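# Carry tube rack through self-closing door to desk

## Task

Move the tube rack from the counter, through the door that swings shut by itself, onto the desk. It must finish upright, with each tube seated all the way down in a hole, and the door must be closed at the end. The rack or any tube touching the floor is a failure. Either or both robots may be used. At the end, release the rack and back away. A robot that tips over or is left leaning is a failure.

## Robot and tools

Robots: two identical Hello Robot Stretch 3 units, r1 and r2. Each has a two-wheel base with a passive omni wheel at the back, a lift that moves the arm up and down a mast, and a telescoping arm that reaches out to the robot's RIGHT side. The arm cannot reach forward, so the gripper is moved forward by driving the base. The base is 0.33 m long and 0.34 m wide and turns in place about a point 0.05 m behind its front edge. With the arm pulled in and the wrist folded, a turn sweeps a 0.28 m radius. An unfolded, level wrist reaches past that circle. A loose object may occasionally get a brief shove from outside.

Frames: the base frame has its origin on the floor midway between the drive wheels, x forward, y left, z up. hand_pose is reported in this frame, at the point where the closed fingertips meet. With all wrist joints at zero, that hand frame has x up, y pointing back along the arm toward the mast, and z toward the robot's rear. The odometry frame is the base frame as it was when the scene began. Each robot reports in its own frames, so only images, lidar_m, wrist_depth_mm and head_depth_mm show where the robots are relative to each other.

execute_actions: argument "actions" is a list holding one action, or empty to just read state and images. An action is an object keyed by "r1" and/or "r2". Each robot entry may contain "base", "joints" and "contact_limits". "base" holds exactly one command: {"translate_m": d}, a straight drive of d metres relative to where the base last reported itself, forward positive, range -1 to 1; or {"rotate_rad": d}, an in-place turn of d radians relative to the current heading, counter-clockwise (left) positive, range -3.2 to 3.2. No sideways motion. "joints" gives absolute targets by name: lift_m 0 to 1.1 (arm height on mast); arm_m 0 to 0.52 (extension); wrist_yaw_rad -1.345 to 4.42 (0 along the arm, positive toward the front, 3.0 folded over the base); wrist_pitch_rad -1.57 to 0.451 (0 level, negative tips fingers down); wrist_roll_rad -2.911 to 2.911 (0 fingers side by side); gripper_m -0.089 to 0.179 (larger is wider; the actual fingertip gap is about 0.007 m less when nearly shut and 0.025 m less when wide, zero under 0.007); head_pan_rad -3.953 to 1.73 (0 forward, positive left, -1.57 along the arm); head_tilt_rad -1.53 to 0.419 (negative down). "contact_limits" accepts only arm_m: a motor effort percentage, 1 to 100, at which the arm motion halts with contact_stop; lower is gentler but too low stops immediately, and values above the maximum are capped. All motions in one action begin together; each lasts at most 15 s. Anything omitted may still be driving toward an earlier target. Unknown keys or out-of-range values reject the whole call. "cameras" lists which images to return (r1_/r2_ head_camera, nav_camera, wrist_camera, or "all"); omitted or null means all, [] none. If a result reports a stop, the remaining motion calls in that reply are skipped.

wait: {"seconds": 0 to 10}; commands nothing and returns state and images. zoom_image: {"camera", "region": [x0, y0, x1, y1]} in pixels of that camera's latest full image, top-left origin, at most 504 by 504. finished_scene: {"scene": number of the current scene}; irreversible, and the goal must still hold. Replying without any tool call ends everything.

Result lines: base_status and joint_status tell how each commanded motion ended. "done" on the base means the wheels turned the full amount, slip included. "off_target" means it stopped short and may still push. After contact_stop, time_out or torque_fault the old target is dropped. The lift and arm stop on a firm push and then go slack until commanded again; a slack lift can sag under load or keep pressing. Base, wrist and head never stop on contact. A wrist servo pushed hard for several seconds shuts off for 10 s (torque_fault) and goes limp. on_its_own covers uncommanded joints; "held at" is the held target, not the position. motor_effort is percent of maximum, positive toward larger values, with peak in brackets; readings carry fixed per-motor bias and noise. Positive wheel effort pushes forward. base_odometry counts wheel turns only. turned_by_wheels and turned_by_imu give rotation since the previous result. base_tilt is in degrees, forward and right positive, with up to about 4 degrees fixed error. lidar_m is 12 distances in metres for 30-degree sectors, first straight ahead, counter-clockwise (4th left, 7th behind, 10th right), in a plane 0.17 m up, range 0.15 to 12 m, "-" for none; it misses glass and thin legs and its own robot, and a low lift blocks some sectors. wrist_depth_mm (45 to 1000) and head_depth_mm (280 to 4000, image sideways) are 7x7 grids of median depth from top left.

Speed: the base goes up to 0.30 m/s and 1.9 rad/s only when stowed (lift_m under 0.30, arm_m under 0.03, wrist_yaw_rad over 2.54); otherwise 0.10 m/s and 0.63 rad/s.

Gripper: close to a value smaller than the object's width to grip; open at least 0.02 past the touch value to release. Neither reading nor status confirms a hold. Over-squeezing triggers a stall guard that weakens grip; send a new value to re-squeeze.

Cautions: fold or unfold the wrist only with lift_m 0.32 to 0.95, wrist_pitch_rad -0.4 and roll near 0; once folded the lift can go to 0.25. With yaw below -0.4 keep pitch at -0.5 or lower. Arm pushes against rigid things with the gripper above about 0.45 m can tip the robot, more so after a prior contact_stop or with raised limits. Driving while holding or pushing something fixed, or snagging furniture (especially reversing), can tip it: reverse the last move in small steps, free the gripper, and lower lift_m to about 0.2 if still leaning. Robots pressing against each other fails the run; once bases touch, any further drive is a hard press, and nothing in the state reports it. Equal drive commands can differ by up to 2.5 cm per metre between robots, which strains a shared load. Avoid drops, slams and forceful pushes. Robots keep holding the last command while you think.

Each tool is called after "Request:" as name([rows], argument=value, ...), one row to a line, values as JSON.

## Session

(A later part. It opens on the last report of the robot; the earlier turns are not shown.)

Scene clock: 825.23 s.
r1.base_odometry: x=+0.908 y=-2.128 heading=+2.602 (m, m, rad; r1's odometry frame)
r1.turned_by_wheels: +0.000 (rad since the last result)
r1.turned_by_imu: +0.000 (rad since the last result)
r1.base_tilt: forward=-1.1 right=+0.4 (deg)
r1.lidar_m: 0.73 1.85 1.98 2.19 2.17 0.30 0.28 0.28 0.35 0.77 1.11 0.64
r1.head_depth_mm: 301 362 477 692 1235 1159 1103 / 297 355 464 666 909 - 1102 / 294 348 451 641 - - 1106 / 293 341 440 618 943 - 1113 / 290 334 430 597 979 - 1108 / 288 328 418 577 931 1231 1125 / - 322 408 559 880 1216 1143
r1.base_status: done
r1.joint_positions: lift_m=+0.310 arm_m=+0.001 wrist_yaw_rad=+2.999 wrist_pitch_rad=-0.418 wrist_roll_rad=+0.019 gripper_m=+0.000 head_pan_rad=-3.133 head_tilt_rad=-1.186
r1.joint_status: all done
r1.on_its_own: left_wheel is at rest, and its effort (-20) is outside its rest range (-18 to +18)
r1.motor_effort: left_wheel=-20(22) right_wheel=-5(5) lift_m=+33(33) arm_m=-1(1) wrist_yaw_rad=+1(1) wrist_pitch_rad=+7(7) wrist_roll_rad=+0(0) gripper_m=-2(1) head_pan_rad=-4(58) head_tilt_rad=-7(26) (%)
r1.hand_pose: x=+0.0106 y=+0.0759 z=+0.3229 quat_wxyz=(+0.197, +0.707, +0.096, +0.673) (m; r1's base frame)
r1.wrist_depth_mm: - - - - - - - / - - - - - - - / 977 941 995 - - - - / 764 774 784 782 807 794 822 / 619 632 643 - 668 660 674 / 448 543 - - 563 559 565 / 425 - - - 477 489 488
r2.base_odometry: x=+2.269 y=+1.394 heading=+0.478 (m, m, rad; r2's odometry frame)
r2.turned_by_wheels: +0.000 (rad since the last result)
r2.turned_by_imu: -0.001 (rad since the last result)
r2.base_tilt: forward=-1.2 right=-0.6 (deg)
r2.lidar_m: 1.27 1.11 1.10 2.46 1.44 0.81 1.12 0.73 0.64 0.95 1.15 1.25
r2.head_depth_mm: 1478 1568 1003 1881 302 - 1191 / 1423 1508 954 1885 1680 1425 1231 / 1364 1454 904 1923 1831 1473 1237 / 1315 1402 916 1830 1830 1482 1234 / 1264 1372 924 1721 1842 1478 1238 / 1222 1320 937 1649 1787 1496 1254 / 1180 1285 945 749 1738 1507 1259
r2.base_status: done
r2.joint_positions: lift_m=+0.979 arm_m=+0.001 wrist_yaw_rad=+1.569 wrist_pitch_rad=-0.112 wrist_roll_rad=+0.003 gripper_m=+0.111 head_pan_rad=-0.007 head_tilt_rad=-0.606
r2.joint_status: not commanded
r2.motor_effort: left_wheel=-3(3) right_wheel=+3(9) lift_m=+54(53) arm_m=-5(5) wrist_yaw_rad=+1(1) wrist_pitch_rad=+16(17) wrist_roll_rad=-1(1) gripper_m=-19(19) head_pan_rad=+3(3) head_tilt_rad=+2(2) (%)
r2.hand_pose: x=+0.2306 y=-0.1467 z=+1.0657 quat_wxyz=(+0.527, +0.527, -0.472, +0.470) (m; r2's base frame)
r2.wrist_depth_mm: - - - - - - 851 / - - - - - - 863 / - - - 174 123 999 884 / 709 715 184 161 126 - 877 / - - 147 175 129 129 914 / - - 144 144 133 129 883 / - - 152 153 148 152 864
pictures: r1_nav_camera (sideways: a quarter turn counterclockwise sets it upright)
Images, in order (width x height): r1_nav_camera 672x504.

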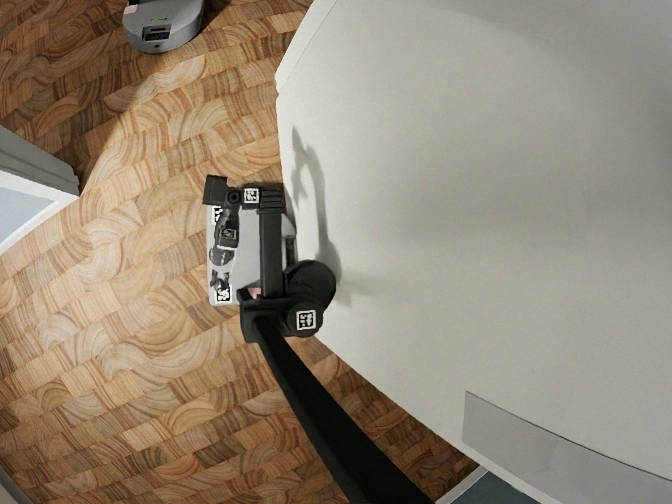

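Request:
execute_actions([
  {"r1": {"base": {"rotate_rad": -0.6}}, "r2": {"base": {"rotate_rad": 0.36}, "joints": {"head_pan_rad": -0.25, "head_tilt_rad": -0.7}}},
], cameras=[])

Request:
execute_actions([
  {"r1": {"base": {"translate_m": 0.3}}, "r2": {"base": {"translate_m": 0.3}}},
], cameras=["r1_nav_camera", "r2_head_camera", "r2_wrist_camera"])

Scene clock: 834.93 s.
r1.base_odometry: x=+0.908 y=-2.128 heading=+2.002 (m, m, rad; r1's odometry frame)
r1.turned_by_wheels: -0.600 (rad since the last result)
r1.turned_by_imu: -0.604 (rad since the last result)
r1.base_tilt: forward=-1.1 right=+0.5 (deg)
r1.lidar_m: 0.63 0.66 1.85 1.94 2.22 2.16 0.28 0.26 0.26 0.32 0.64 1.06
r1.head_depth_mm: 1799 1625 1485 1372 1278 1149 1109 / 422 1597 1485 1375 1321 - 1103 / 365 455 598 887 - - 1107 / 331 401 512 702 1003 - 1110 / 306 363 448 586 837 - 1107 / 291 329 398 504 682 998 1123 / - 303 358 442 574 822 1132
r1.base_status: done
r1.joint_positions: lift_m=+0.310 arm_m=+0.001 wrist_yaw_rad=+2.999 wrist_pitch_rad=-0.418 wrist_roll_rad=+0.019 gripper_m=+0.000 head_pan_rad=-3.133 head_tilt_rad=-1.186
r1.joint_status: not commanded
r1.motor_effort: left_wheel=-7(8) right_wheel=-10(14) lift_m=+34(33) arm_m=-1(1) wrist_yaw_rad=+1(1) wrist_pitch_rad=+7(7) wrist_roll_rad=+0(0) gripper_m=-2(1) head_pan_rad=-4(4) head_tilt_rad=-6(6) (%)
r1.hand_pose: x=+0.0106 y=+0.0759 z=+0.3229 quat_wxyz=(+0.197, +0.707, +0.096, +0.673) (m; r1's base frame)
r1.wrist_depth_mm: - - - - - - - / - - - - - - - / 946 948 995 - - - - / 754 765 774 778 789 830 807 / 625 627 651 - 657 660 655 / 522 534 - - 568 564 575 / 476 - - - 470 489 494
r2.base_odometry: x=+2.269 y=+1.394 heading=+0.838 (m, m, rad; r2's odometry frame)
r2.turned_by_wheels: +0.360 (rad since the last result)
r2.turned_by_imu: +0.364 (rad since the last result)
r2.base_tilt: forward=-1.2 right=-0.5 (deg)
r2.lidar_m: 1.46 1.11 2.03 2.39 0.81 0.82 0.91 0.64 0.78 1.15 1.18 1.27
r2.head_depth_mm: 1377 1098 849 1375 323 1339 1187 / 1338 1114 858 1853 317 1307 1167 / 1305 1131 820 1834 314 1350 1187 / 1265 1147 823 1870 1723 1397 1189 / 1230 1165 792 1811 1699 1399 1195 / 1208 1187 761 1731 1703 1412 1200 / 1178 1199 768 1686 1712 1418 1206
r2.base_status: done
r2.joint_positions: lift_m=+0.979 arm_m=+0.001 wrist_yaw_rad=+1.569 wrist_pitch_rad=-0.112 wrist_roll_rad=+0.003 gripper_m=+0.111 head_pan_rad=-0.243 head_tilt_rad=-0.691
r2.joint_status: all done
r2.motor_effort: left_wheel=-2(6) right_wheel=+4(8) lift_m=+53(53) arm_m=-5(5) wrist_yaw_rad=+1(0) wrist_pitch_rad=+17(16) wrist_roll_rad=-1(1) gripper_m=-19(19) head_pan_rad=-2(17) head_tilt_rad=-4(15) (%)
r2.hand_pose: x=+0.2306 y=-0.1467 z=+1.0657 quat_wxyz=(+0.527, +0.527, -0.472, +0.470) (m; r2's base frame)
r2.wrist_depth_mm: - - - - - - - / - - - - - - - / - - - 173 123 - - / 773 711 183 161 125 683 775 / - - 147 175 129 129 - / - - 145 145 133 129 - / - - 152 153 148 152 -
pictures: none
No camera images: the call's "cameras" was empty. Leave "cameras" out to get every camera's image.

Scene clock: 838.90 s.
r1.base_odometry: x=+0.783 y=-1.856 heading=+2.002 (m, m, rad; r1's odometry frame)
r1.turned_by_wheels: +0.000 (rad since the last result)
r1.turned_by_imu: +0.000 (rad since the last result)
r1.base_tilt: forward=-1.2 right=+0.6 (deg)
r1.lidar_m: 0.37 0.35 0.90 1.77 2.47 0.32 0.27 0.27 0.32 0.56 1.20 1.12
r1.head_depth_mm: 313 392 525 787 1275 1153 1107 / 305 376 495 726 1035 - 1103 / 299 360 469 671 - - 1105 / 295 346 445 623 921 - 1110 / 291 334 424 582 917 - 1107 / - 321 405 546 838 1213 1127 / - 310 386 514 766 1200 1139
r1.base_status: done
r1.joint_positions: lift_m=+0.310 arm_m=+0.001 wrist_yaw_rad=+2.999 wrist_pitch_rad=-0.418 wrist_roll_rad=+0.019 gripper_m=+0.000 head_pan_rad=-3.133 head_tilt_rad=-1.186
r1.joint_status: not commanded
r1.on_its_own: left_wheel is at rest, and its effort (-25) is outside its rest range (-18 to +18)
r1.motor_effort: left_wheel=-25(24) right_wheel=-6(7) lift_m=+33(33) arm_m=-1(1) wrist_yaw_rad=+1(1) wrist_pitch_rad=+7(7) wrist_roll_rad=+0(0) gripper_m=-1(2) head_pan_rad=-3(4) head_tilt_rad=-7(7) (%)
r1.hand_pose: x=+0.0106 y=+0.0759 z=+0.3229 quat_wxyz=(+0.197, +0.707, +0.096, +0.673) (m; r1's base frame)
r1.wrist_depth_mm: - - - - - - 787 / - - - - - - 677 / 988 955 - - - - 587 / 754 766 762 781 787 807 529 / 628 632 650 - 658 642 478 / 531 540 - - 556 556 408 / 479 - - - 482 490 385
r2.base_odometry: x=+2.470 y=+1.617 heading=+0.838 (m, m, rad; r2's odometry frame)
r2.turned_by_wheels: +0.000 (rad since the last result)
r2.turned_by_imu: -0.001 (rad since the last result)
r2.base_tilt: forward=-1.2 right=-0.6 (deg)
r2.lidar_m: 1.16 0.84 1.62 2.62 1.25 1.04 1.04 0.91 1.20 1.14 1.04 1.05
r2.head_depth_mm: 1081 1096 742 315 322 1340 1194 / 1055 1113 731 525 318 1314 1170 / 1023 1093 738 549 315 1356 1186 / 1004 1069 746 553 1555 1393 1192 / 973 1054 753 557 1550 1400 1201 / 953 1029 761 560 486 1410 1203 / 928 1014 767 564 475 1417 1207
r2.base_status: done
r2.joint_positions: lift_m=+0.979 arm_m=+0.001 wrist_yaw_rad=+1.569 wrist_pitch_rad=-0.112 wrist_roll_rad=+0.003 gripper_m=+0.111 head_pan_rad=-0.243 head_tilt_rad=-0.691
r2.joint_status: not commanded
r2.motor_effort: left_wheel=-3(3) right_wheel=+3(9) lift_m=+53(53) arm_m=-5(6) wrist_yaw_rad=+1(1) wrist_pitch_rad=+16(16) wrist_roll_rad=-1(1) gripper_m=-19(19) head_pan_rad=-3(3) head_tilt_rad=-3(4) (%)
r2.hand_pose: x=+0.2306 y=-0.1467 z=+1.0657 quat_wxyz=(+0.527, +0.527, -0.472, +0.470) (m; r2's base frame)
r2.wrist_depth_mm: - - - - - 998 - / - - - - - - - / - - - 173 122 - - / 690 712 183 161 126 669 768 / 449 453 148 174 129 129 477 / 346 349 145 144 133 130 350 / - - 151 153 148 152 -
pictures: r1_nav_camera (sideways: a quarter turn counterclockwise sets it upright), r2_head_camera (sideways: a quarter turn clockwise sets it upright), r2_wrist_camera
Images, in order (width x height): r1_nav_camera 672x504, r2_head_camera 896x504, r2_wrist_camera 644x364.

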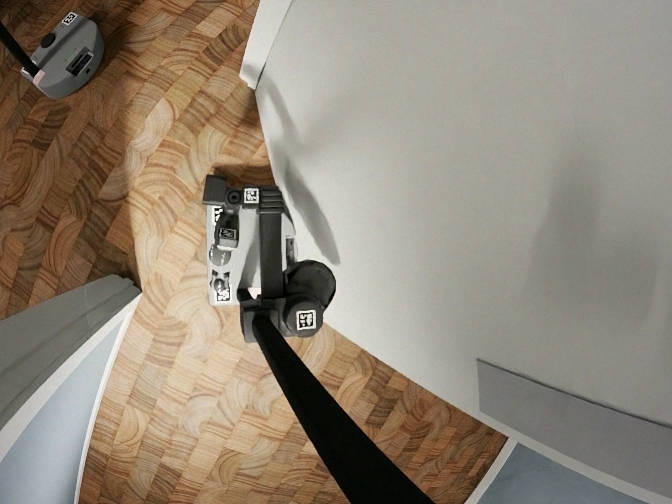

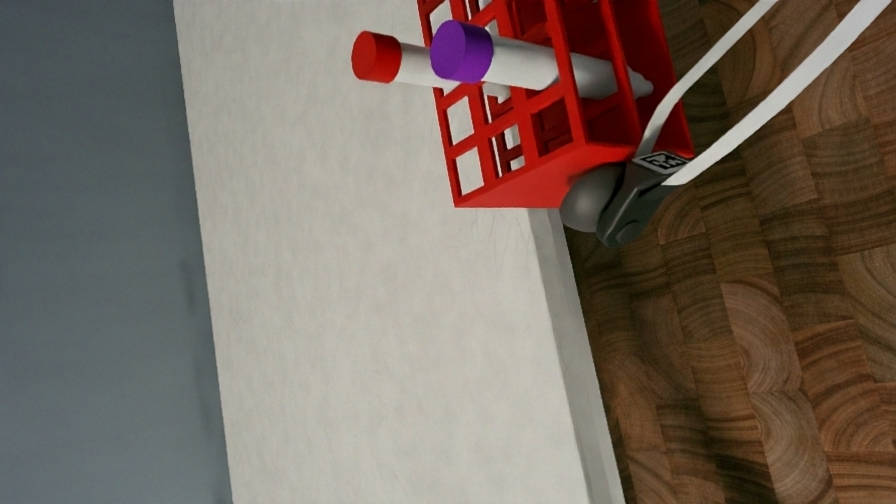

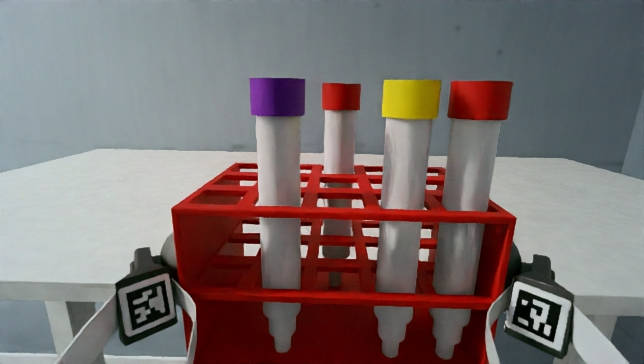

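Request:
execute_actions([
  {"r1": {"base": {"rotate_rad": -0.5}}, "r2": {"base": {"translate_m": 0.07}, "joints": {"lift_m": 0.935}}},
], cameras=["r1_nav_camera"])

Request:
execute_actions([
  {"r1": {"base": {"translate_m": 0.27}}, "r2": {"base": {"translate_m": 0.26}, "joints": {"head_pan_rad": -0.5, "head_tilt_rad": -1.0}}},
], cameras=["r1_nav_camera", "r2_head_camera", "r2_wrist_camera"])

Scene clock: 866.53 s.
r1.base_odometry: x=+0.783 y=-1.856 heading=+1.502 (m, m, rad; r1's odometry frame)
r1.turned_by_wheels: -0.500 (rad since the last result)
r1.turned_by_imu: -0.503 (rad since the last result)
r1.base_tilt: forward=-1.2 right=+0.5 (deg)
r1.lidar_m: 1.19 0.36 0.35 1.00 1.79 2.47 0.28 0.25 0.26 0.31 0.59 1.27
r1.head_depth_mm: 1799 1630 1488 1373 1281 1152 1107 / 1756 1636 1494 1375 1317 - 1107 / 376 469 617 974 - - 1106 / 338 410 523 712 1023 - 1110 / 310 368 452 589 836 - 1111 / 292 331 401 502 676 967 1124 / - 304 358 438 563 791 1123
r1.base_status: done
r1.joint_positions: lift_m=+0.310 arm_m=+0.001 wrist_yaw_rad=+2.999 wrist_pitch_rad=-0.418 wrist_roll_rad=+0.019 gripper_m=+0.000 head_pan_rad=-3.133 head_tilt_rad=-1.186
r1.joint_status: not commanded
r1.motor_effort: left_wheel=-12(12) right_wheel=-11(19) lift_m=+33(33) arm_m=-1(0) wrist_yaw_rad=+1(1) wrist_pitch_rad=+7(7) wrist_roll_rad=+0(0) gripper_m=-2(1) head_pan_rad=-5(6) head_tilt_rad=-7(7) (%)
r1.hand_pose: x=+0.0106 y=+0.0759 z=+0.3229 quat_wxyz=(+0.197, +0.707, +0.096, +0.673) (m; r1's base frame)
r1.wrist_depth_mm: - - - - 687 347 308 / - - - - 677 350 335 / 990 943 984 - 688 376 377 / 749 765 769 799 640 399 755 / 615 647 645 - 573 453 672 / 533 535 - - 530 527 563 / 483 - - - 477 485 486
r2.base_odometry: x=+2.517 y=+1.669 heading=+0.838 (m, m, rad; r2's odometry frame)
r2.turned_by_wheels: +0.000 (rad since the last result)
r2.turned_by_imu: -0.001 (rad since the last result)
r2.base_tilt: forward=-1.1 right=-0.5 (deg)
r2.lidar_m: 1.09 0.78 1.52 2.62 1.36 1.11 1.09 0.97 1.19 1.14 0.99 1.14
r2.head_depth_mm: 1011 1084 723 539 323 349 1179 / 987 1056 731 545 324 325 1182 / 959 1040 738 548 328 1288 1187 / 938 1011 746 552 438 1377 1194 / 915 1004 754 557 440 1372 1200 / 889 974 758 559 444 1342 1200 / 870 961 768 564 445 1315 1205
r2.base_status: done
r2.joint_positions: lift_m=+0.935 arm_m=+0.001 wrist_yaw_rad=+1.569 wrist_pitch_rad=-0.111 wrist_roll_rad=+0.003 gripper_m=+0.111 head_pan_rad=-0.243 head_tilt_rad=-0.691
r2.joint_status: all done
r2.motor_effort: left_wheel=-3(3) right_wheel=+3(9) lift_m=+24(47) arm_m=-5(5) wrist_yaw_rad=+1(1) wrist_pitch_rad=+16(16) wrist_roll_rad=-1(1) gripper_m=-18(19) head_pan_rad=-4(2) head_tilt_rad=-3(4) (%)
r2.hand_pose: x=+0.2306 y=-0.1467 z=+1.0217 quat_wxyz=(+0.527, +0.527, -0.472, +0.470) (m; r2's base frame)
r2.wrist_depth_mm: 951 947 944 928 940 940 937 / 994 1000 984 956 964 959 961 / - - - 174 122 916 992 / 537 544 183 161 125 522 604 / 345 347 147 174 129 129 365 / 263 266 144 144 132 129 267 / 728 - 152 153 148 152 668
pictures: r1_nav_camera (sideways: a quarter turn counterclockwise sets it upright)
Images, in order (width x height): r1_nav_camera 672x504.

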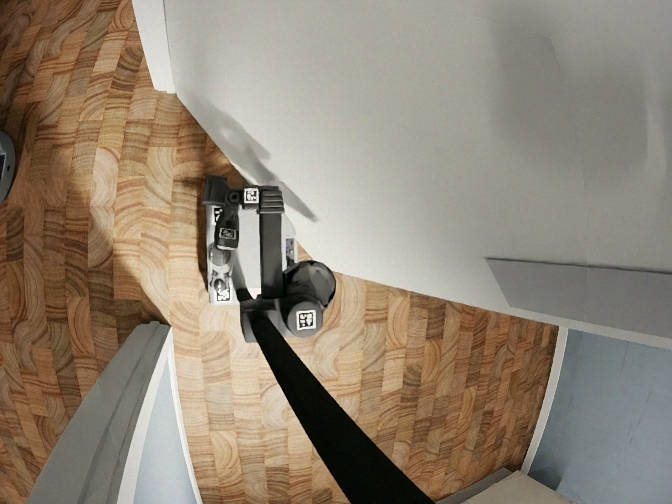

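Scene clock: 870.20 s.
r1.base_odometry: x=+0.802 y=-1.586 heading=+1.501 (m, m, rad; r1's odometry frame)
r1.turned_by_wheels: +0.000 (rad since the last result)
r1.turned_by_imu: +0.000 (rad since the last result)
r1.base_tilt: forward=-1.1 right=+0.5 (deg)
r1.lidar_m: 1.18 2.20 0.28 0.25 1.77 0.33 0.27 0.27 0.30 0.48 1.56 1.26
r1.head_depth_mm: 333 418 569 1318 1275 1033 1084 / 317 395 525 779 1189 - 1107 / 305 372 485 695 - - 1108 / 299 353 453 629 923 - 1109 / 291 335 424 576 886 - 1114 / - 319 398 531 790 1195 1127 / - 307 376 491 707 1182 1140
r1.base_status: translate_m off_target (by the wheels' count: +0.2701 of +0.2700)
r1.joint_positions: lift_m=+0.310 arm_m=+0.001 wrist_yaw_rad=+2.999 wrist_pitch_rad=-0.418 wrist_roll_rad=+0.019 gripper_m=+0.000 head_pan_rad=-3.133 head_tilt_rad=-1.186
r1.joint_status: not commanded
r1.on_its_own: left_wheel is at rest, and its effort (-30) is outside its rest range (-18 to +18)
r1.motor_effort: left_wheel=-30(31) right_wheel=-6(6) lift_m=+34(33) arm_m=-1(1) wrist_yaw_rad=+1(1) wrist_pitch_rad=+7(7) wrist_roll_rad=+0(0) gripper_m=-3(1) head_pan_rad=-4(4) head_tilt_rad=-7(6) (%)
r1.hand_pose: x=+0.0106 y=+0.0759 z=+0.3229 quat_wxyz=(+0.197, +0.707, +0.096, +0.673) (m; r1's base frame)
r1.wrist_depth_mm: - - 293 286 - - - / - - 317 309 - - - / 936 946 345 337 - - - / 760 758 387 374 804 827 821 / 639 644 431 - 642 649 672 / 547 544 - - 559 555 570 / 478 - - - 485 491 488
r2.base_odometry: x=+2.691 y=+1.862 heading=+0.837 (m, m, rad; r2's odometry frame)
r2.turned_by_wheels: +0.000 (rad since the last result)
r2.turned_by_imu: +0.000 (rad since the last result)
r2.base_tilt: forward=-1.1 right=-0.6 (deg)
r2.lidar_m: 0.83 0.86 0.59 2.63 1.74 1.26 1.26 1.22 1.19 1.14 0.84 0.87
r2.head_depth_mm: 671 544 453 391 - 302 1088 / 678 555 299 371 346 307 1068 / 686 552 325 356 347 309 287 / 695 557 323 336 349 311 288 / 702 562 459 379 351 313 287 / 709 567 472 404 354 314 289 / 691 573 476 407 356 316 290
r2.base_status: done
r2.joint_positions: lift_m=+0.935 arm_m=+0.001 wrist_yaw_rad=+1.569 wrist_pitch_rad=-0.111 wrist_roll_rad=+0.003 gripper_m=+0.111 head_pan_rad=-0.493 head_tilt_rad=-0.987
r2.joint_status: all done
r2.motor_effort: left_wheel=-2(5) right_wheel=+3(11) lift_m=+25(24) arm_m=-5(6) wrist_yaw_rad=+1(1) wrist_pitch_rad=+16(16) wrist_roll_rad=-1(1) gripper_m=-19(19) head_pan_rad=-3(18) head_tilt_rad=-6(23) (%)
r2.hand_pose: x=+0.2306 y=-0.1467 z=+1.0217 quat_wxyz=(+0.527, +0.527, -0.472, +0.470) (m; r2's base frame)
r2.wrist_depth_mm: 713 710 706 690 709 695 691 / 739 735 737 716 707 724 725 / 771 764 760 173 121 740 751 / 533 549 184 161 125 523 594 / 344 348 147 175 129 129 371 / 252 263 144 144 132 129 269 / 205 193 152 153 148 152 210
pictures: r1_nav_camera (sideways: a quarter turn counterclockwise sets it upright), r2_head_camera (sideways: a quarter turn clockwise sets it upright), r2_wrist_camera
Images, in order (width x height): r1_nav_camera 672x504, r2_head_camera 896x504, r2_wrist_camera 644x364.

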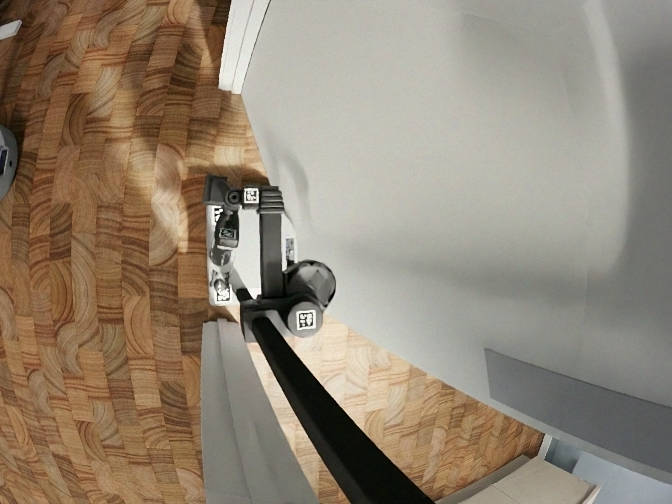

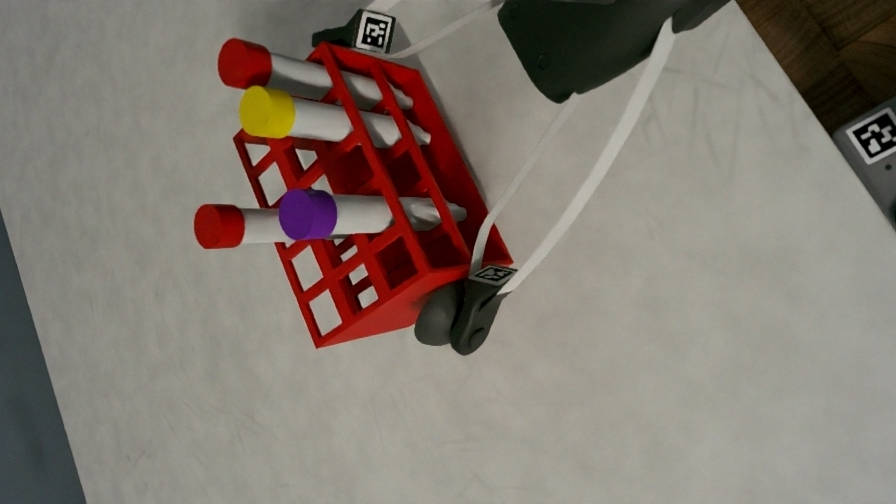

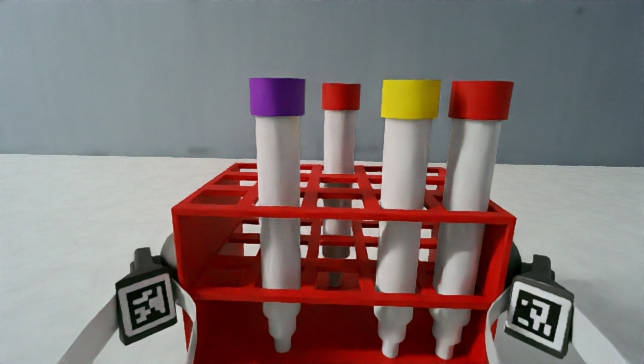

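Request:
execute_actions([
  {"r1": {"base": {"translate_m": 0.08}}, "r2": {"joints": {"lift_m": 0.904}}},
], cameras=["r2_head_camera", "r2_wrist_camera"])

Scene clock: 878.50 s.
r1.base_odometry: x=+0.807 y=-1.506 heading=+1.501 (m, m, rad; r1's odometry frame)
r1.turned_by_wheels: +0.000 (rad since the last result)
r1.turned_by_imu: +0.000 (rad since the last result)
r1.base_tilt: forward=-1.2 right=+0.5 (deg)
r1.lidar_m: 1.10 2.11 2.34 0.26 0.26 0.31 0.27 0.28 0.33 0.60 1.56 1.19
r1.head_depth_mm: 308 385 511 764 1270 981 1101 / 303 370 485 709 1000 - 1105 / 299 357 465 662 - - 1109 / 294 345 443 621 925 - 1109 / 290 333 424 584 930 - 1108 / - 322 407 552 856 1220 1120 / - 312 391 522 789 1216 1143
r1.base_status: translate_m off_target (by the wheels' count: +0.0801 of +0.0800)
r1.joint_positions: lift_m=+0.310 arm_m=+0.001 wrist_yaw_rad=+2.999 wrist_pitch_rad=-0.418 wrist_roll_rad=+0.019 gripper_m=+0.000 head_pan_rad=-3.133 head_tilt_rad=-1.186
r1.joint_status: not commanded
r1.on_its_own: left_wheel is at rest, and its effort (-30) is outside its rest range (-18 to +18)
r1.motor_effort: left_wheel=-30(30) right_wheel=-8(10) lift_m=+33(33) arm_m=-1(1) wrist_yaw_rad=+2(1) wrist_pitch_rad=+7(7) wrist_roll_rad=+0(0) gripper_m=-1(2) head_pan_rad=-4(4) head_tilt_rad=-7(7) (%)
r1.hand_pose: x=+0.0106 y=+0.0759 z=+0.3229 quat_wxyz=(+0.197, +0.707, +0.096, +0.673) (m; r1's base frame)
r1.wrist_depth_mm: - - 280 - - - - / - - 302 - - - - / 974 936 330 971 - - - / 762 777 366 753 810 801 827 / 631 631 409 - 664 655 669 / 537 540 - - 559 561 561 / 470 - - - 487 487 484
r2.base_odometry: x=+2.691 y=+1.862 heading=+0.837 (m, m, rad; r2's odometry frame)
r2.turned_by_wheels: +0.000 (rad since the last result)
r2.turned_by_imu: -0.001 (rad since the last result)
r2.base_tilt: forward=-1.1 right=-0.5 (deg)
r2.lidar_m: 0.83 0.86 0.59 2.63 1.73 1.18 1.18 1.22 1.19 1.14 0.84 0.87
r2.head_depth_mm: 671 541 453 383 - 298 1088 / 678 546 311 372 352 305 1065 / 686 552 373 362 347 309 287 / 694 557 350 340 344 310 288 / 702 562 469 395 351 312 288 / 708 567 472 404 354 314 289 / 691 573 475 407 356 316 290
r2.base_status: not commanded
r2.joint_positions: lift_m=+0.904 arm_m=+0.001 wrist_yaw_rad=+1.569 wrist_pitch_rad=-0.108 wrist_roll_rad=+0.003 gripper_m=+0.111 head_pan_rad=-0.493 head_tilt_rad=-0.987
r2.joint_status: all done
r2.motor_effort: left_wheel=-3(3) right_wheel=+4(3) lift_m=+24(25) arm_m=-5(5) wrist_yaw_rad=+1(1) wrist_pitch_rad=+15(16) wrist_roll_rad=+0(1) gripper_m=-19(20) head_pan_rad=-3(2) head_tilt_rad=-6(5) (%)
r2.hand_pose: x=+0.2308 y=-0.1467 z=+0.9915 quat_wxyz=(+0.526, +0.527, -0.473, +0.471) (m; r2's base frame)
r2.wrist_depth_mm: 707 705 704 705 697 699 691 / 737 728 733 717 725 713 715 / 761 755 748 174 123 738 758 / 430 439 177 161 126 419 480 / 276 277 147 174 129 129 295 / 203 209 141 144 133 129 213 / 167 154 152 159 148 152 167
pictures: r2_head_camera (sideways: a quarter turn clockwise sets it upright), r2_wrist_camera
Images, in order (width x height): r2_head_camera 896x504, r2_wrist_camera 644x364.

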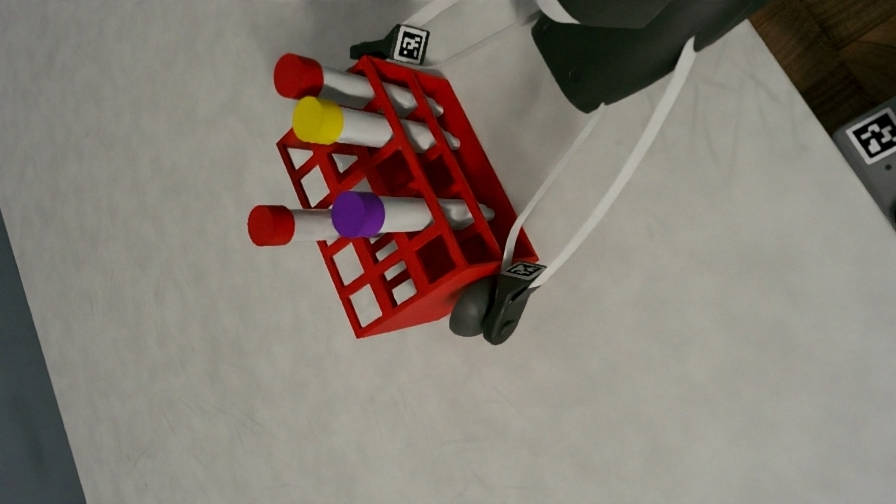

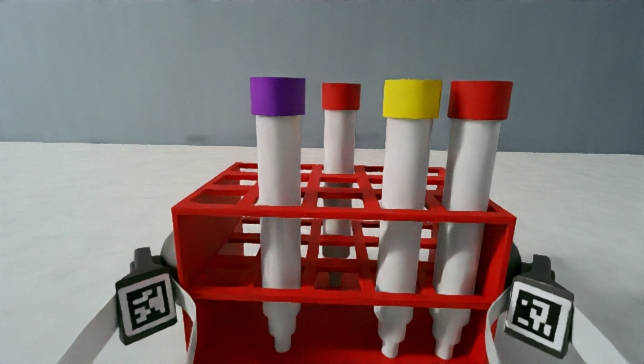

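Request:
execute_actions([
  {"r1": {"base": {"translate_m": 0.1}}, "r2": {"joints": {"lift_m": 0.9, "gripper_m": 0.179}}},
], cameras=["r2_head_camera", "r2_wrist_camera"])

Scene clock: 888.53 s.
r1.base_odometry: x=+0.814 y=-1.406 heading=+1.501 (m, m, rad; r1's odometry frame)
r1.turned_by_wheels: +0.000 (rad since the last result)
r1.turned_by_imu: +0.001 (rad since the last result)
r1.base_tilt: forward=-1.2 right=+0.4 (deg)
r1.lidar_m: 1.01 2.00 2.34 0.40 0.31 0.29 0.28 0.28 0.37 0.68 1.57 1.01
r1.head_depth_mm: 298 353 462 664 983 1149 1104 / 295 349 455 652 - - 1102 / 295 345 447 636 - - 1109 / 293 341 440 623 957 - 1111 / 290 337 434 608 1018 - 1108 / 289 333 427 597 983 1221 1123 / 288 329 421 583 952 1222 1143
r1.base_status: translate_m off_target (by the wheels' count: +0.1001 of +0.1000)
r1.joint_positions: lift_m=+0.310 arm_m=+0.001 wrist_yaw_rad=+2.999 wrist_pitch_rad=-0.418 wrist_roll_rad=+0.019 gripper_m=+0.000 head_pan_rad=-3.134 head_tilt_rad=-1.187
r1.joint_status: not commanded
r1.on_its_own: left_wheel is at rest, and its effort (-20) is outside its rest range (-18 to +18)
r1.motor_effort: left_wheel=-20(27) right_wheel=-15(20) lift_m=+33(33) arm_m=-1(0) wrist_yaw_rad=+1(1) wrist_pitch_rad=+7(7) wrist_roll_rad=+0(0) gripper_m=-2(3) head_pan_rad=-3(4) head_tilt_rad=-6(7) (%)
r1.hand_pose: x=+0.0106 y=+0.0760 z=+0.3230 quat_wxyz=(+0.197, +0.707, +0.096, +0.673) (m; r1's base frame)
r1.wrist_depth_mm: 265 - 705 - - - - / 291 - 716 - - - - / 326 313 714 - - - - / 717 348 698 787 820 832 822 / 607 387 633 - 655 656 668 / 427 451 - - 570 557 569 / 406 - - - 480 484 486
r2.base_odometry: x=+2.691 y=+1.862 heading=+0.837 (m, m, rad; r2's odometry frame)
r2.turned_by_wheels: +0.000 (rad since the last result)
r2.turned_by_imu: -0.001 (rad since the last result)
r2.base_tilt: forward=-1.1 right=-0.5 (deg)
r2.lidar_m: 0.83 0.86 0.59 2.62 1.73 1.08 1.29 1.22 1.19 1.14 0.84 0.87
r2.head_depth_mm: 669 543 456 384 - 297 1090 / 677 547 313 375 352 303 1062 / 685 553 366 370 348 309 287 / 694 557 354 331 349 311 288 / 701 561 469 394 346 312 287 / 707 567 473 405 353 314 289 / 690 572 477 407 356 316 291
r2.base_status: not commanded
r2.joint_positions: lift_m=+0.901 arm_m=+0.001 wrist_yaw_rad=+1.569 wrist_pitch_rad=-0.094 wrist_roll_rad=+0.003 gripper_m=+0.179 head_pan_rad=-0.493 head_tilt_rad=-0.987
r2.joint_status: all done
r2.motor_effort: left_wheel=-2(3) right_wheel=+3(3) lift_m=+23(23) arm_m=-5(6) wrist_yaw_rad=+0(1) wrist_pitch_rad=+7(14) wrist_roll_rad=-1(1) gripper_m=+0(98) head_pan_rad=-3(3) head_tilt_rad=-6(6) (%)
r2.hand_pose: x=+0.2315 y=-0.1467 z=+0.9911 quat_wxyz=(+0.523, +0.523, -0.477, +0.475) (m; r2's base frame)
r2.wrist_depth_mm: 705 722 708 698 710 698 686 / 735 739 728 725 718 724 719 / 761 758 749 174 124 741 753 / 439 450 158 160 126 430 502 / 279 281 160 174 130 130 301 / 202 205 135 143 135 136 226 / - 154 150 158 146 152 -
pictures: r2_head_camera (sideways: a quarter turn clockwise sets it upright), r2_wrist_camera
Images, in order (width x height): r2_head_camera 896x504, r2_wrist_camera 644x364.

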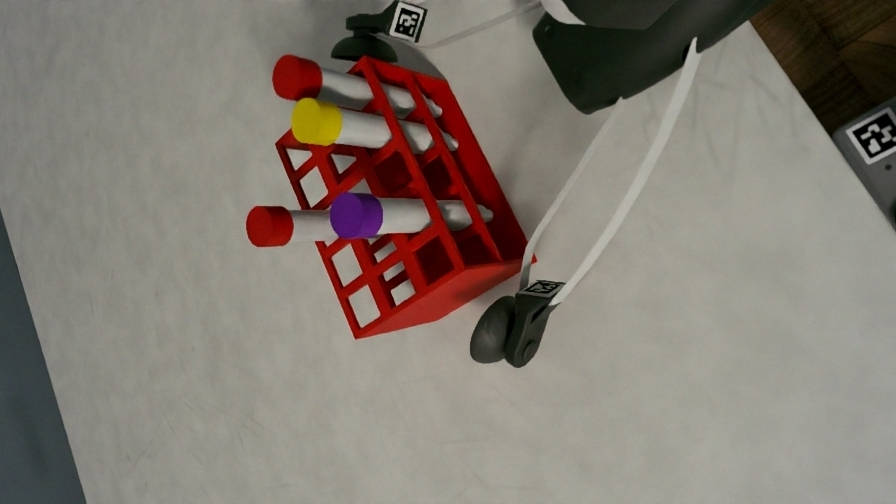

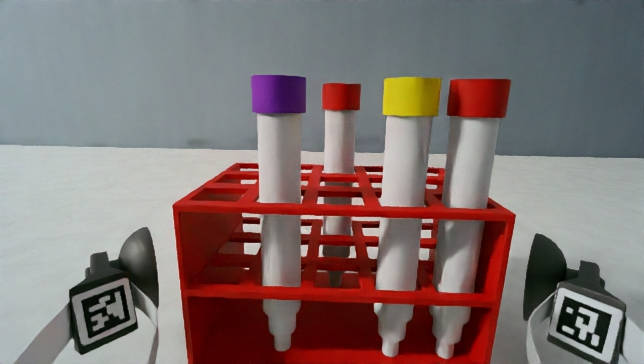

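Request:
execute_actions([
  {"r1": {"base": {"translate_m": 0.17}, "joints": {"head_tilt_rad": -0.8}}, "r2": {"base": {"translate_m": -0.25}, "joints": {"head_pan_rad": -0.3, "head_tilt_rad": -0.7}}},
])

Scene clock: 899.10 s.
r1.base_odometry: x=+0.826 y=-1.237 heading=+1.501 (m, m, rad; r1's odometry frame)
r1.turned_by_wheels: +0.000 (rad since the last result)
r1.turned_by_imu: +0.000 (rad since the last result)
r1.base_tilt: forward=-1.2 right=+0.5 (deg)
r1.lidar_m: 1.28 1.83 2.32 0.96 0.38 0.38 0.37 0.39 0.56 1.43 1.58 0.60
r1.head_depth_mm: 305 345 397 467 567 721 942 / 306 347 399 470 571 728 953 / 307 348 401 474 575 733 964 / 309 350 404 476 579 746 1036 / 310 352 406 479 587 753 1051 / 312 354 408 483 590 760 1068 / 313 356 410 487 596 769 1087
r1.base_status: done
r1.joint_positions: lift_m=+0.310 arm_m=+0.001 wrist_yaw_rad=+2.999 wrist_pitch_rad=-0.418 wrist_roll_rad=+0.019 gripper_m=+0.000 head_pan_rad=-3.134 head_tilt_rad=-0.803
r1.joint_status: all done
r1.motor_effort: left_wheel=+2(14) right_wheel=-2(10) lift_m=+33(33) arm_m=-1(1) wrist_yaw_rad=+1(1) wrist_pitch_rad=+7(7) wrist_roll_rad=+0(0) gripper_m=-2(1) head_pan_rad=-4(4) head_tilt_rad=+1(25) (%)
r1.hand_pose: x=+0.0106 y=+0.0760 z=+0.3230 quat_wxyz=(+0.197, +0.707, +0.096, +0.673) (m; r1's base frame)
r1.wrist_depth_mm: 395 - - - - - - / 408 - - - - - - / 405 540 963 - - - - / 384 537 781 796 811 811 833 / 395 549 633 - 658 661 689 / 429 524 - - 554 569 569 / 463 - - - 485 483 497
r2.base_odometry: x=+2.523 y=+1.676 heading=+0.837 (m, m, rad; r2's odometry frame)
r2.turned_by_wheels: +0.000 (rad since the last result)
r2.turned_by_imu: -0.002 (rad since the last result)
r2.base_tilt: forward=-1.1 right=-0.6 (deg)
r2.lidar_m: 1.08 0.77 1.51 2.63 1.37 0.70 1.02 0.99 1.19 1.14 0.98 1.13
r2.head_depth_mm: 1048 1048 706 530 1430 1362 1195 / 1014 1062 711 534 466 1374 1174 / 976 1045 512 526 444 1377 1182 / 945 1018 535 523 434 1448 1180 / 916 992 733 535 435 1359 1189 / 890 973 738 550 438 1333 1196 / 861 941 745 554 440 1301 1203
r2.base_status: done
r2.joint_positions: lift_m=+0.901 arm_m=+0.001 wrist_yaw_rad=+1.569 wrist_pitch_rad=-0.094 wrist_roll_rad=+0.003 gripper_m=+0.179 head_pan_rad=-0.307 head_tilt_rad=-0.705
r2.joint_status: all done
r2.motor_effort: left_wheel=-2(5) right_wheel=+4(3) lift_m=+23(23) arm_m=-5(5) wrist_yaw_rad=+1(1) wrist_pitch_rad=+7(8) wrist_roll_rad=-1(1) gripper_m=+0(0) head_pan_rad=+3(15) head_tilt_rad=+2(21) (%)
r2.hand_pose: x=+0.2315 y=-0.1467 z=+0.9911 quat_wxyz=(+0.523, +0.523, -0.477, +0.475) (m; r2's base frame)
r2.wrist_depth_mm: 943 932 939 941 931 937 912 / 995 997 988 952 968 961 974 / 987 991 982 419 989 996 978 / 436 451 456 404 425 492 501 / 277 302 286 288 290 297 300 / 246 243 241 241 238 239 238 / 751 - - - - - -
pictures: r1_head_camera (sideways: a quarter turn clockwise sets it upright), r1_nav_camera (sideways: a quarter turn counterclockwise sets it upright), r1_wrist_camera, r2_head_camera (sideways: a quarter turn clockwise sets it upright), r2_nav_camera (sideways: a quarter turn counterclockwise sets it upright), r2_wrist_camera
Images, in order (width x height): r1_head_camera 896x504, r1_nav_camera 672x504, r1_wrist_camera 644x364, r2_head_camera 896x504, r2_nav_camera 672x504, r2_wrist_camera 644x364.

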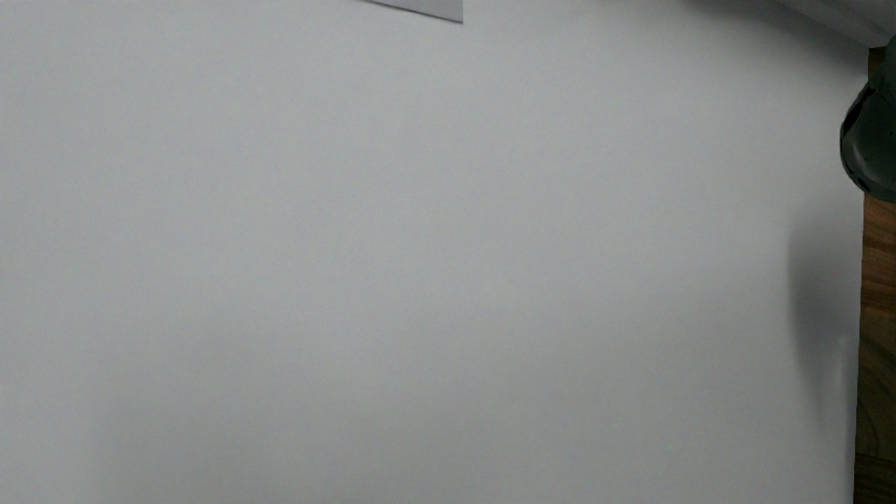

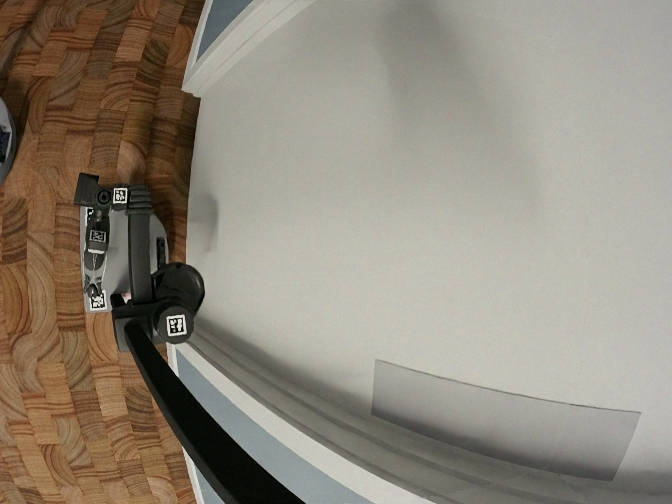

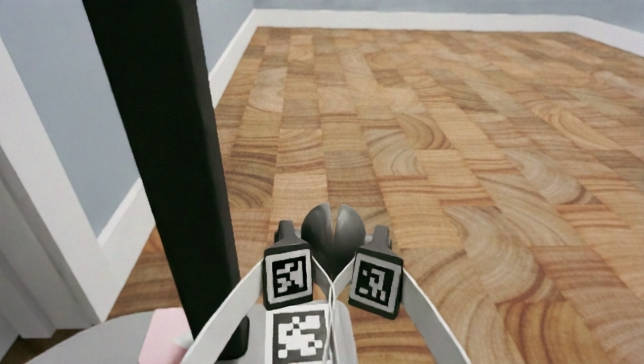

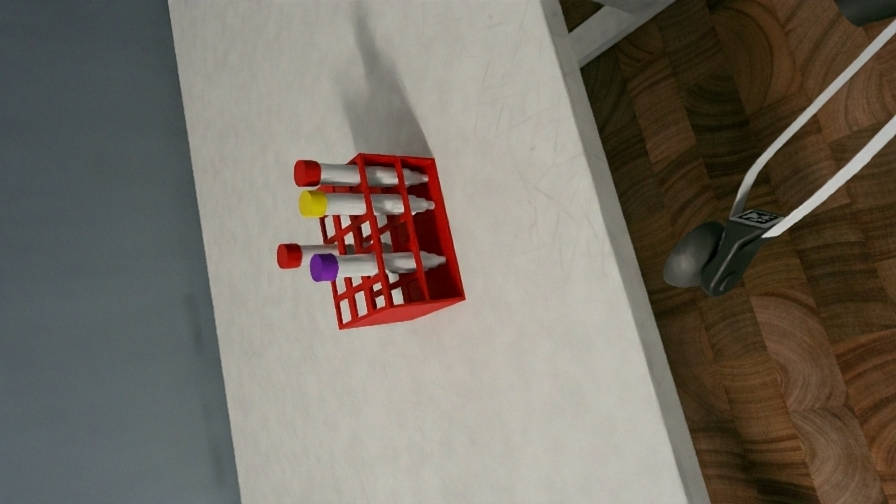

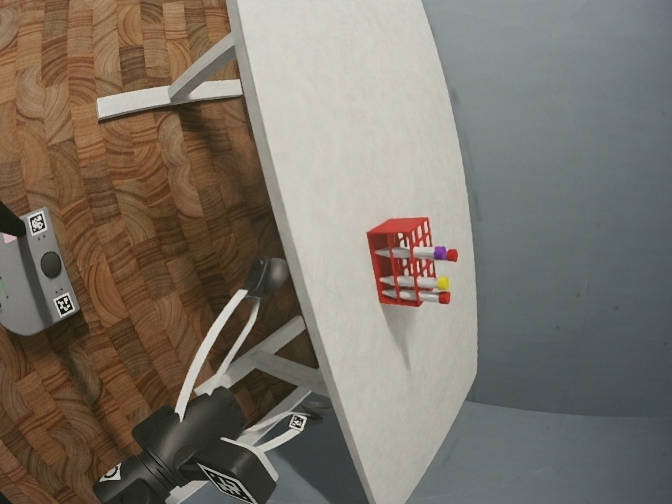

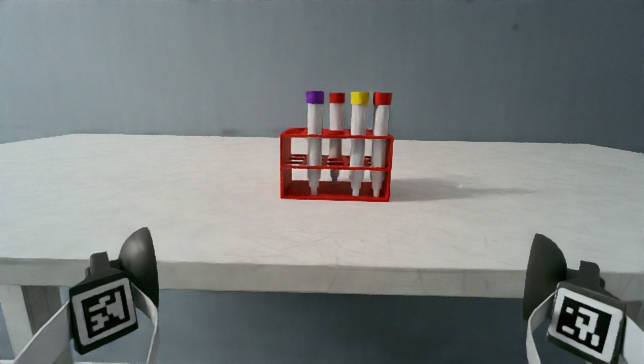

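Request:
zoom_image(camera="r2_wrist_camera", region=[270, 80, 410, 210])

Region (270, 80, 410, 210) of r2_wrist_camera's 644x364 image, scaled by 3.600; it fills the top 468 rows of this view, and the rest is white.

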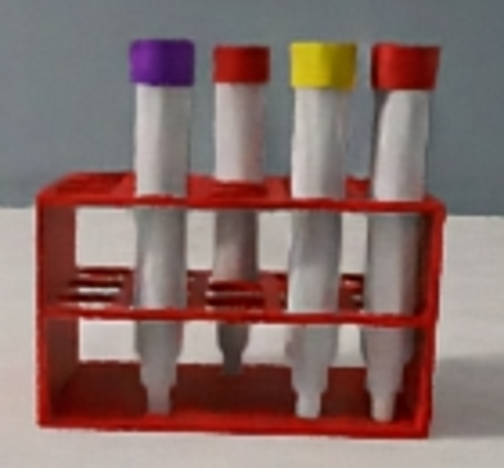

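Request:
execute_actions([
  {"r1": {"base": {"translate_m": 0.11}}, "r2": {"joints": {"wrist_yaw_rad": 0.2}}},
], cameras=["r1_nav_camera", "r2_head_camera"])

Scene clock: 915.67 s.
r1.base_odometry: x=+0.834 y=-1.127 heading=+1.501 (m, m, rad; r1's odometry frame)
r1.turned_by_wheels: +0.000 (rad since the last result)
r1.turned_by_imu: +0.000 (rad since the last result)
r1.base_tilt: forward=-1.2 right=+0.6 (deg)
r1.lidar_m: 1.18 1.70 2.32 1.32 0.54 0.46 0.48 0.51 0.73 1.50 1.58 0.50
r1.head_depth_mm: 404 457 524 617 751 920 1108 / 406 459 529 621 754 968 1175 / 408 462 531 626 764 975 1176 / 409 464 535 630 767 989 1177 / 411 465 537 634 776 995 1189 / 413 469 541 637 781 1007 1198 / 414 470 543 643 787 1018 1208
r1.base_status: done
r1.joint_positions: lift_m=+0.310 arm_m=+0.001 wrist_yaw_rad=+2.999 wrist_pitch_rad=-0.418 wrist_roll_rad=+0.019 gripper_m=+0.000 head_pan_rad=-3.134 head_tilt_rad=-0.803
r1.joint_status: not commanded
r1.motor_effort: left_wheel=+1(7) right_wheel=-2(3) lift_m=+33(33) arm_m=-1(1) wrist_yaw_rad=+1(1) wrist_pitch_rad=+7(7) wrist_roll_rad=+0(0) gripper_m=-1(1) head_pan_rad=-4(5) head_tilt_rad=+1(2) (%)
r1.hand_pose: x=+0.0106 y=+0.0760 z=+0.3230 quat_wxyz=(+0.197, +0.707, +0.096, +0.673) (m; r1's base frame)
r1.wrist_depth_mm: 556 - - - - - - / 563 - - - - - - / 571 717 - - - - - / 562 714 792 792 816 823 823 / 546 637 642 - 664 663 672 / 525 544 - - 548 557 562 / 473 - - - 476 481 489
r2.base_odometry: x=+2.523 y=+1.676 heading=+0.837 (m, m, rad; r2's odometry frame)
r2.turned_by_wheels: +0.000 (rad since the last result)
r2.turned_by_imu: -0.001 (rad since the last result)
r2.base_tilt: forward=-1.2 right=-0.5 (deg)
r2.lidar_m: 1.09 0.78 1.51 2.62 1.37 0.61 1.02 0.99 1.19 1.14 0.98 1.13
r2.head_depth_mm: 1050 1046 704 531 1426 1364 1174 / 1011 1061 712 534 467 1372 1177 / 980 1048 511 529 443 1375 1175 / 945 1015 534 522 434 1383 1187 / 917 993 732 536 435 1354 1184 / 891 974 737 550 438 1332 1197 / 863 941 747 554 441 1309 1198
r2.base_status: not commanded
r2.joint_positions: lift_m=+0.901 arm_m=+0.001 wrist_yaw_rad=+0.203 wrist_pitch_rad=-0.094 wrist_roll_rad=+0.003 gripper_m=+0.179 head_pan_rad=-0.307 head_tilt_rad=-0.705
r2.joint_status: all done
r2.motor_effort: left_wheel=-2(2) right_wheel=+4(4) lift_m=+23(23) arm_m=-6(5) wrist_yaw_rad=-3(4) wrist_pitch_rad=+7(7) wrist_roll_rad=-1(1) gripper_m=+0(0) head_pan_rad=+3(2) head_tilt_rad=+2(1) (%)
r2.hand_pose: x=+0.0294 y=-0.3939 z=+0.9911 quat_wxyz=(+0.705, +0.105, -0.700, +0.038) (m; r2's base frame)
r2.wrist_depth_mm: - 971 910 862 813 763 723 / - - 962 892 837 792 748 / - - 977 924 873 818 772 / 440 455 - 954 890 845 806 / 311 - - 991 942 884 817 / - - - - 991 939 871 / 979 - - - - 954 -
pictures: r1_nav_camera (sideways: a quarter turn counterclockwise sets it upright), r2_head_camera (sideways: a quarter turn clockwise sets it upright)
Images, in order (width x height): r1_nav_camera 672x504, r2_head_camera 896x504.

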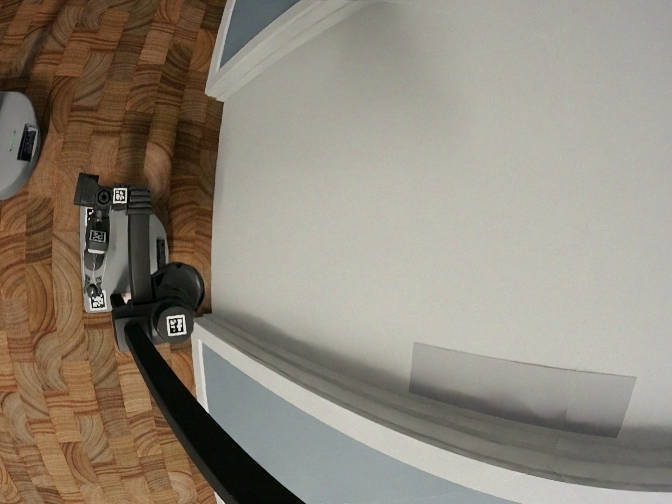

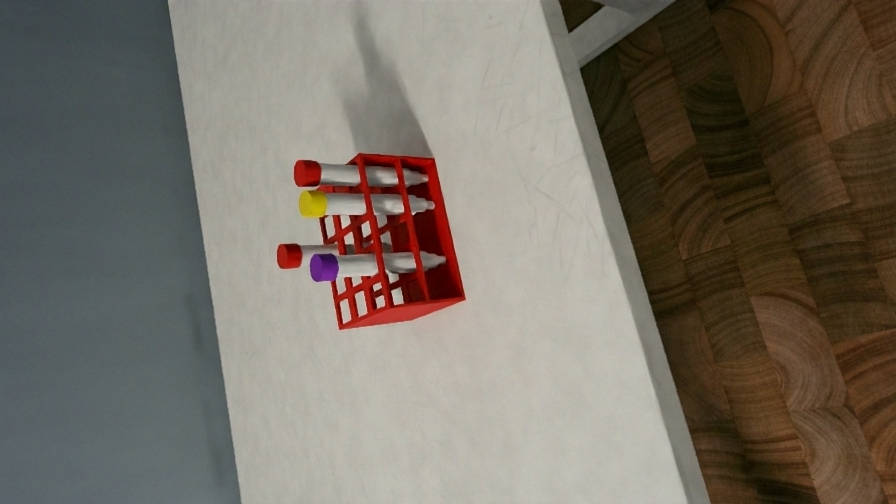

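The door is shut, the rack is upright on the desk with all four tubes down, and both robots are clear.

Request:
finished_scene(scene=1)

The scene is finished: the task was done.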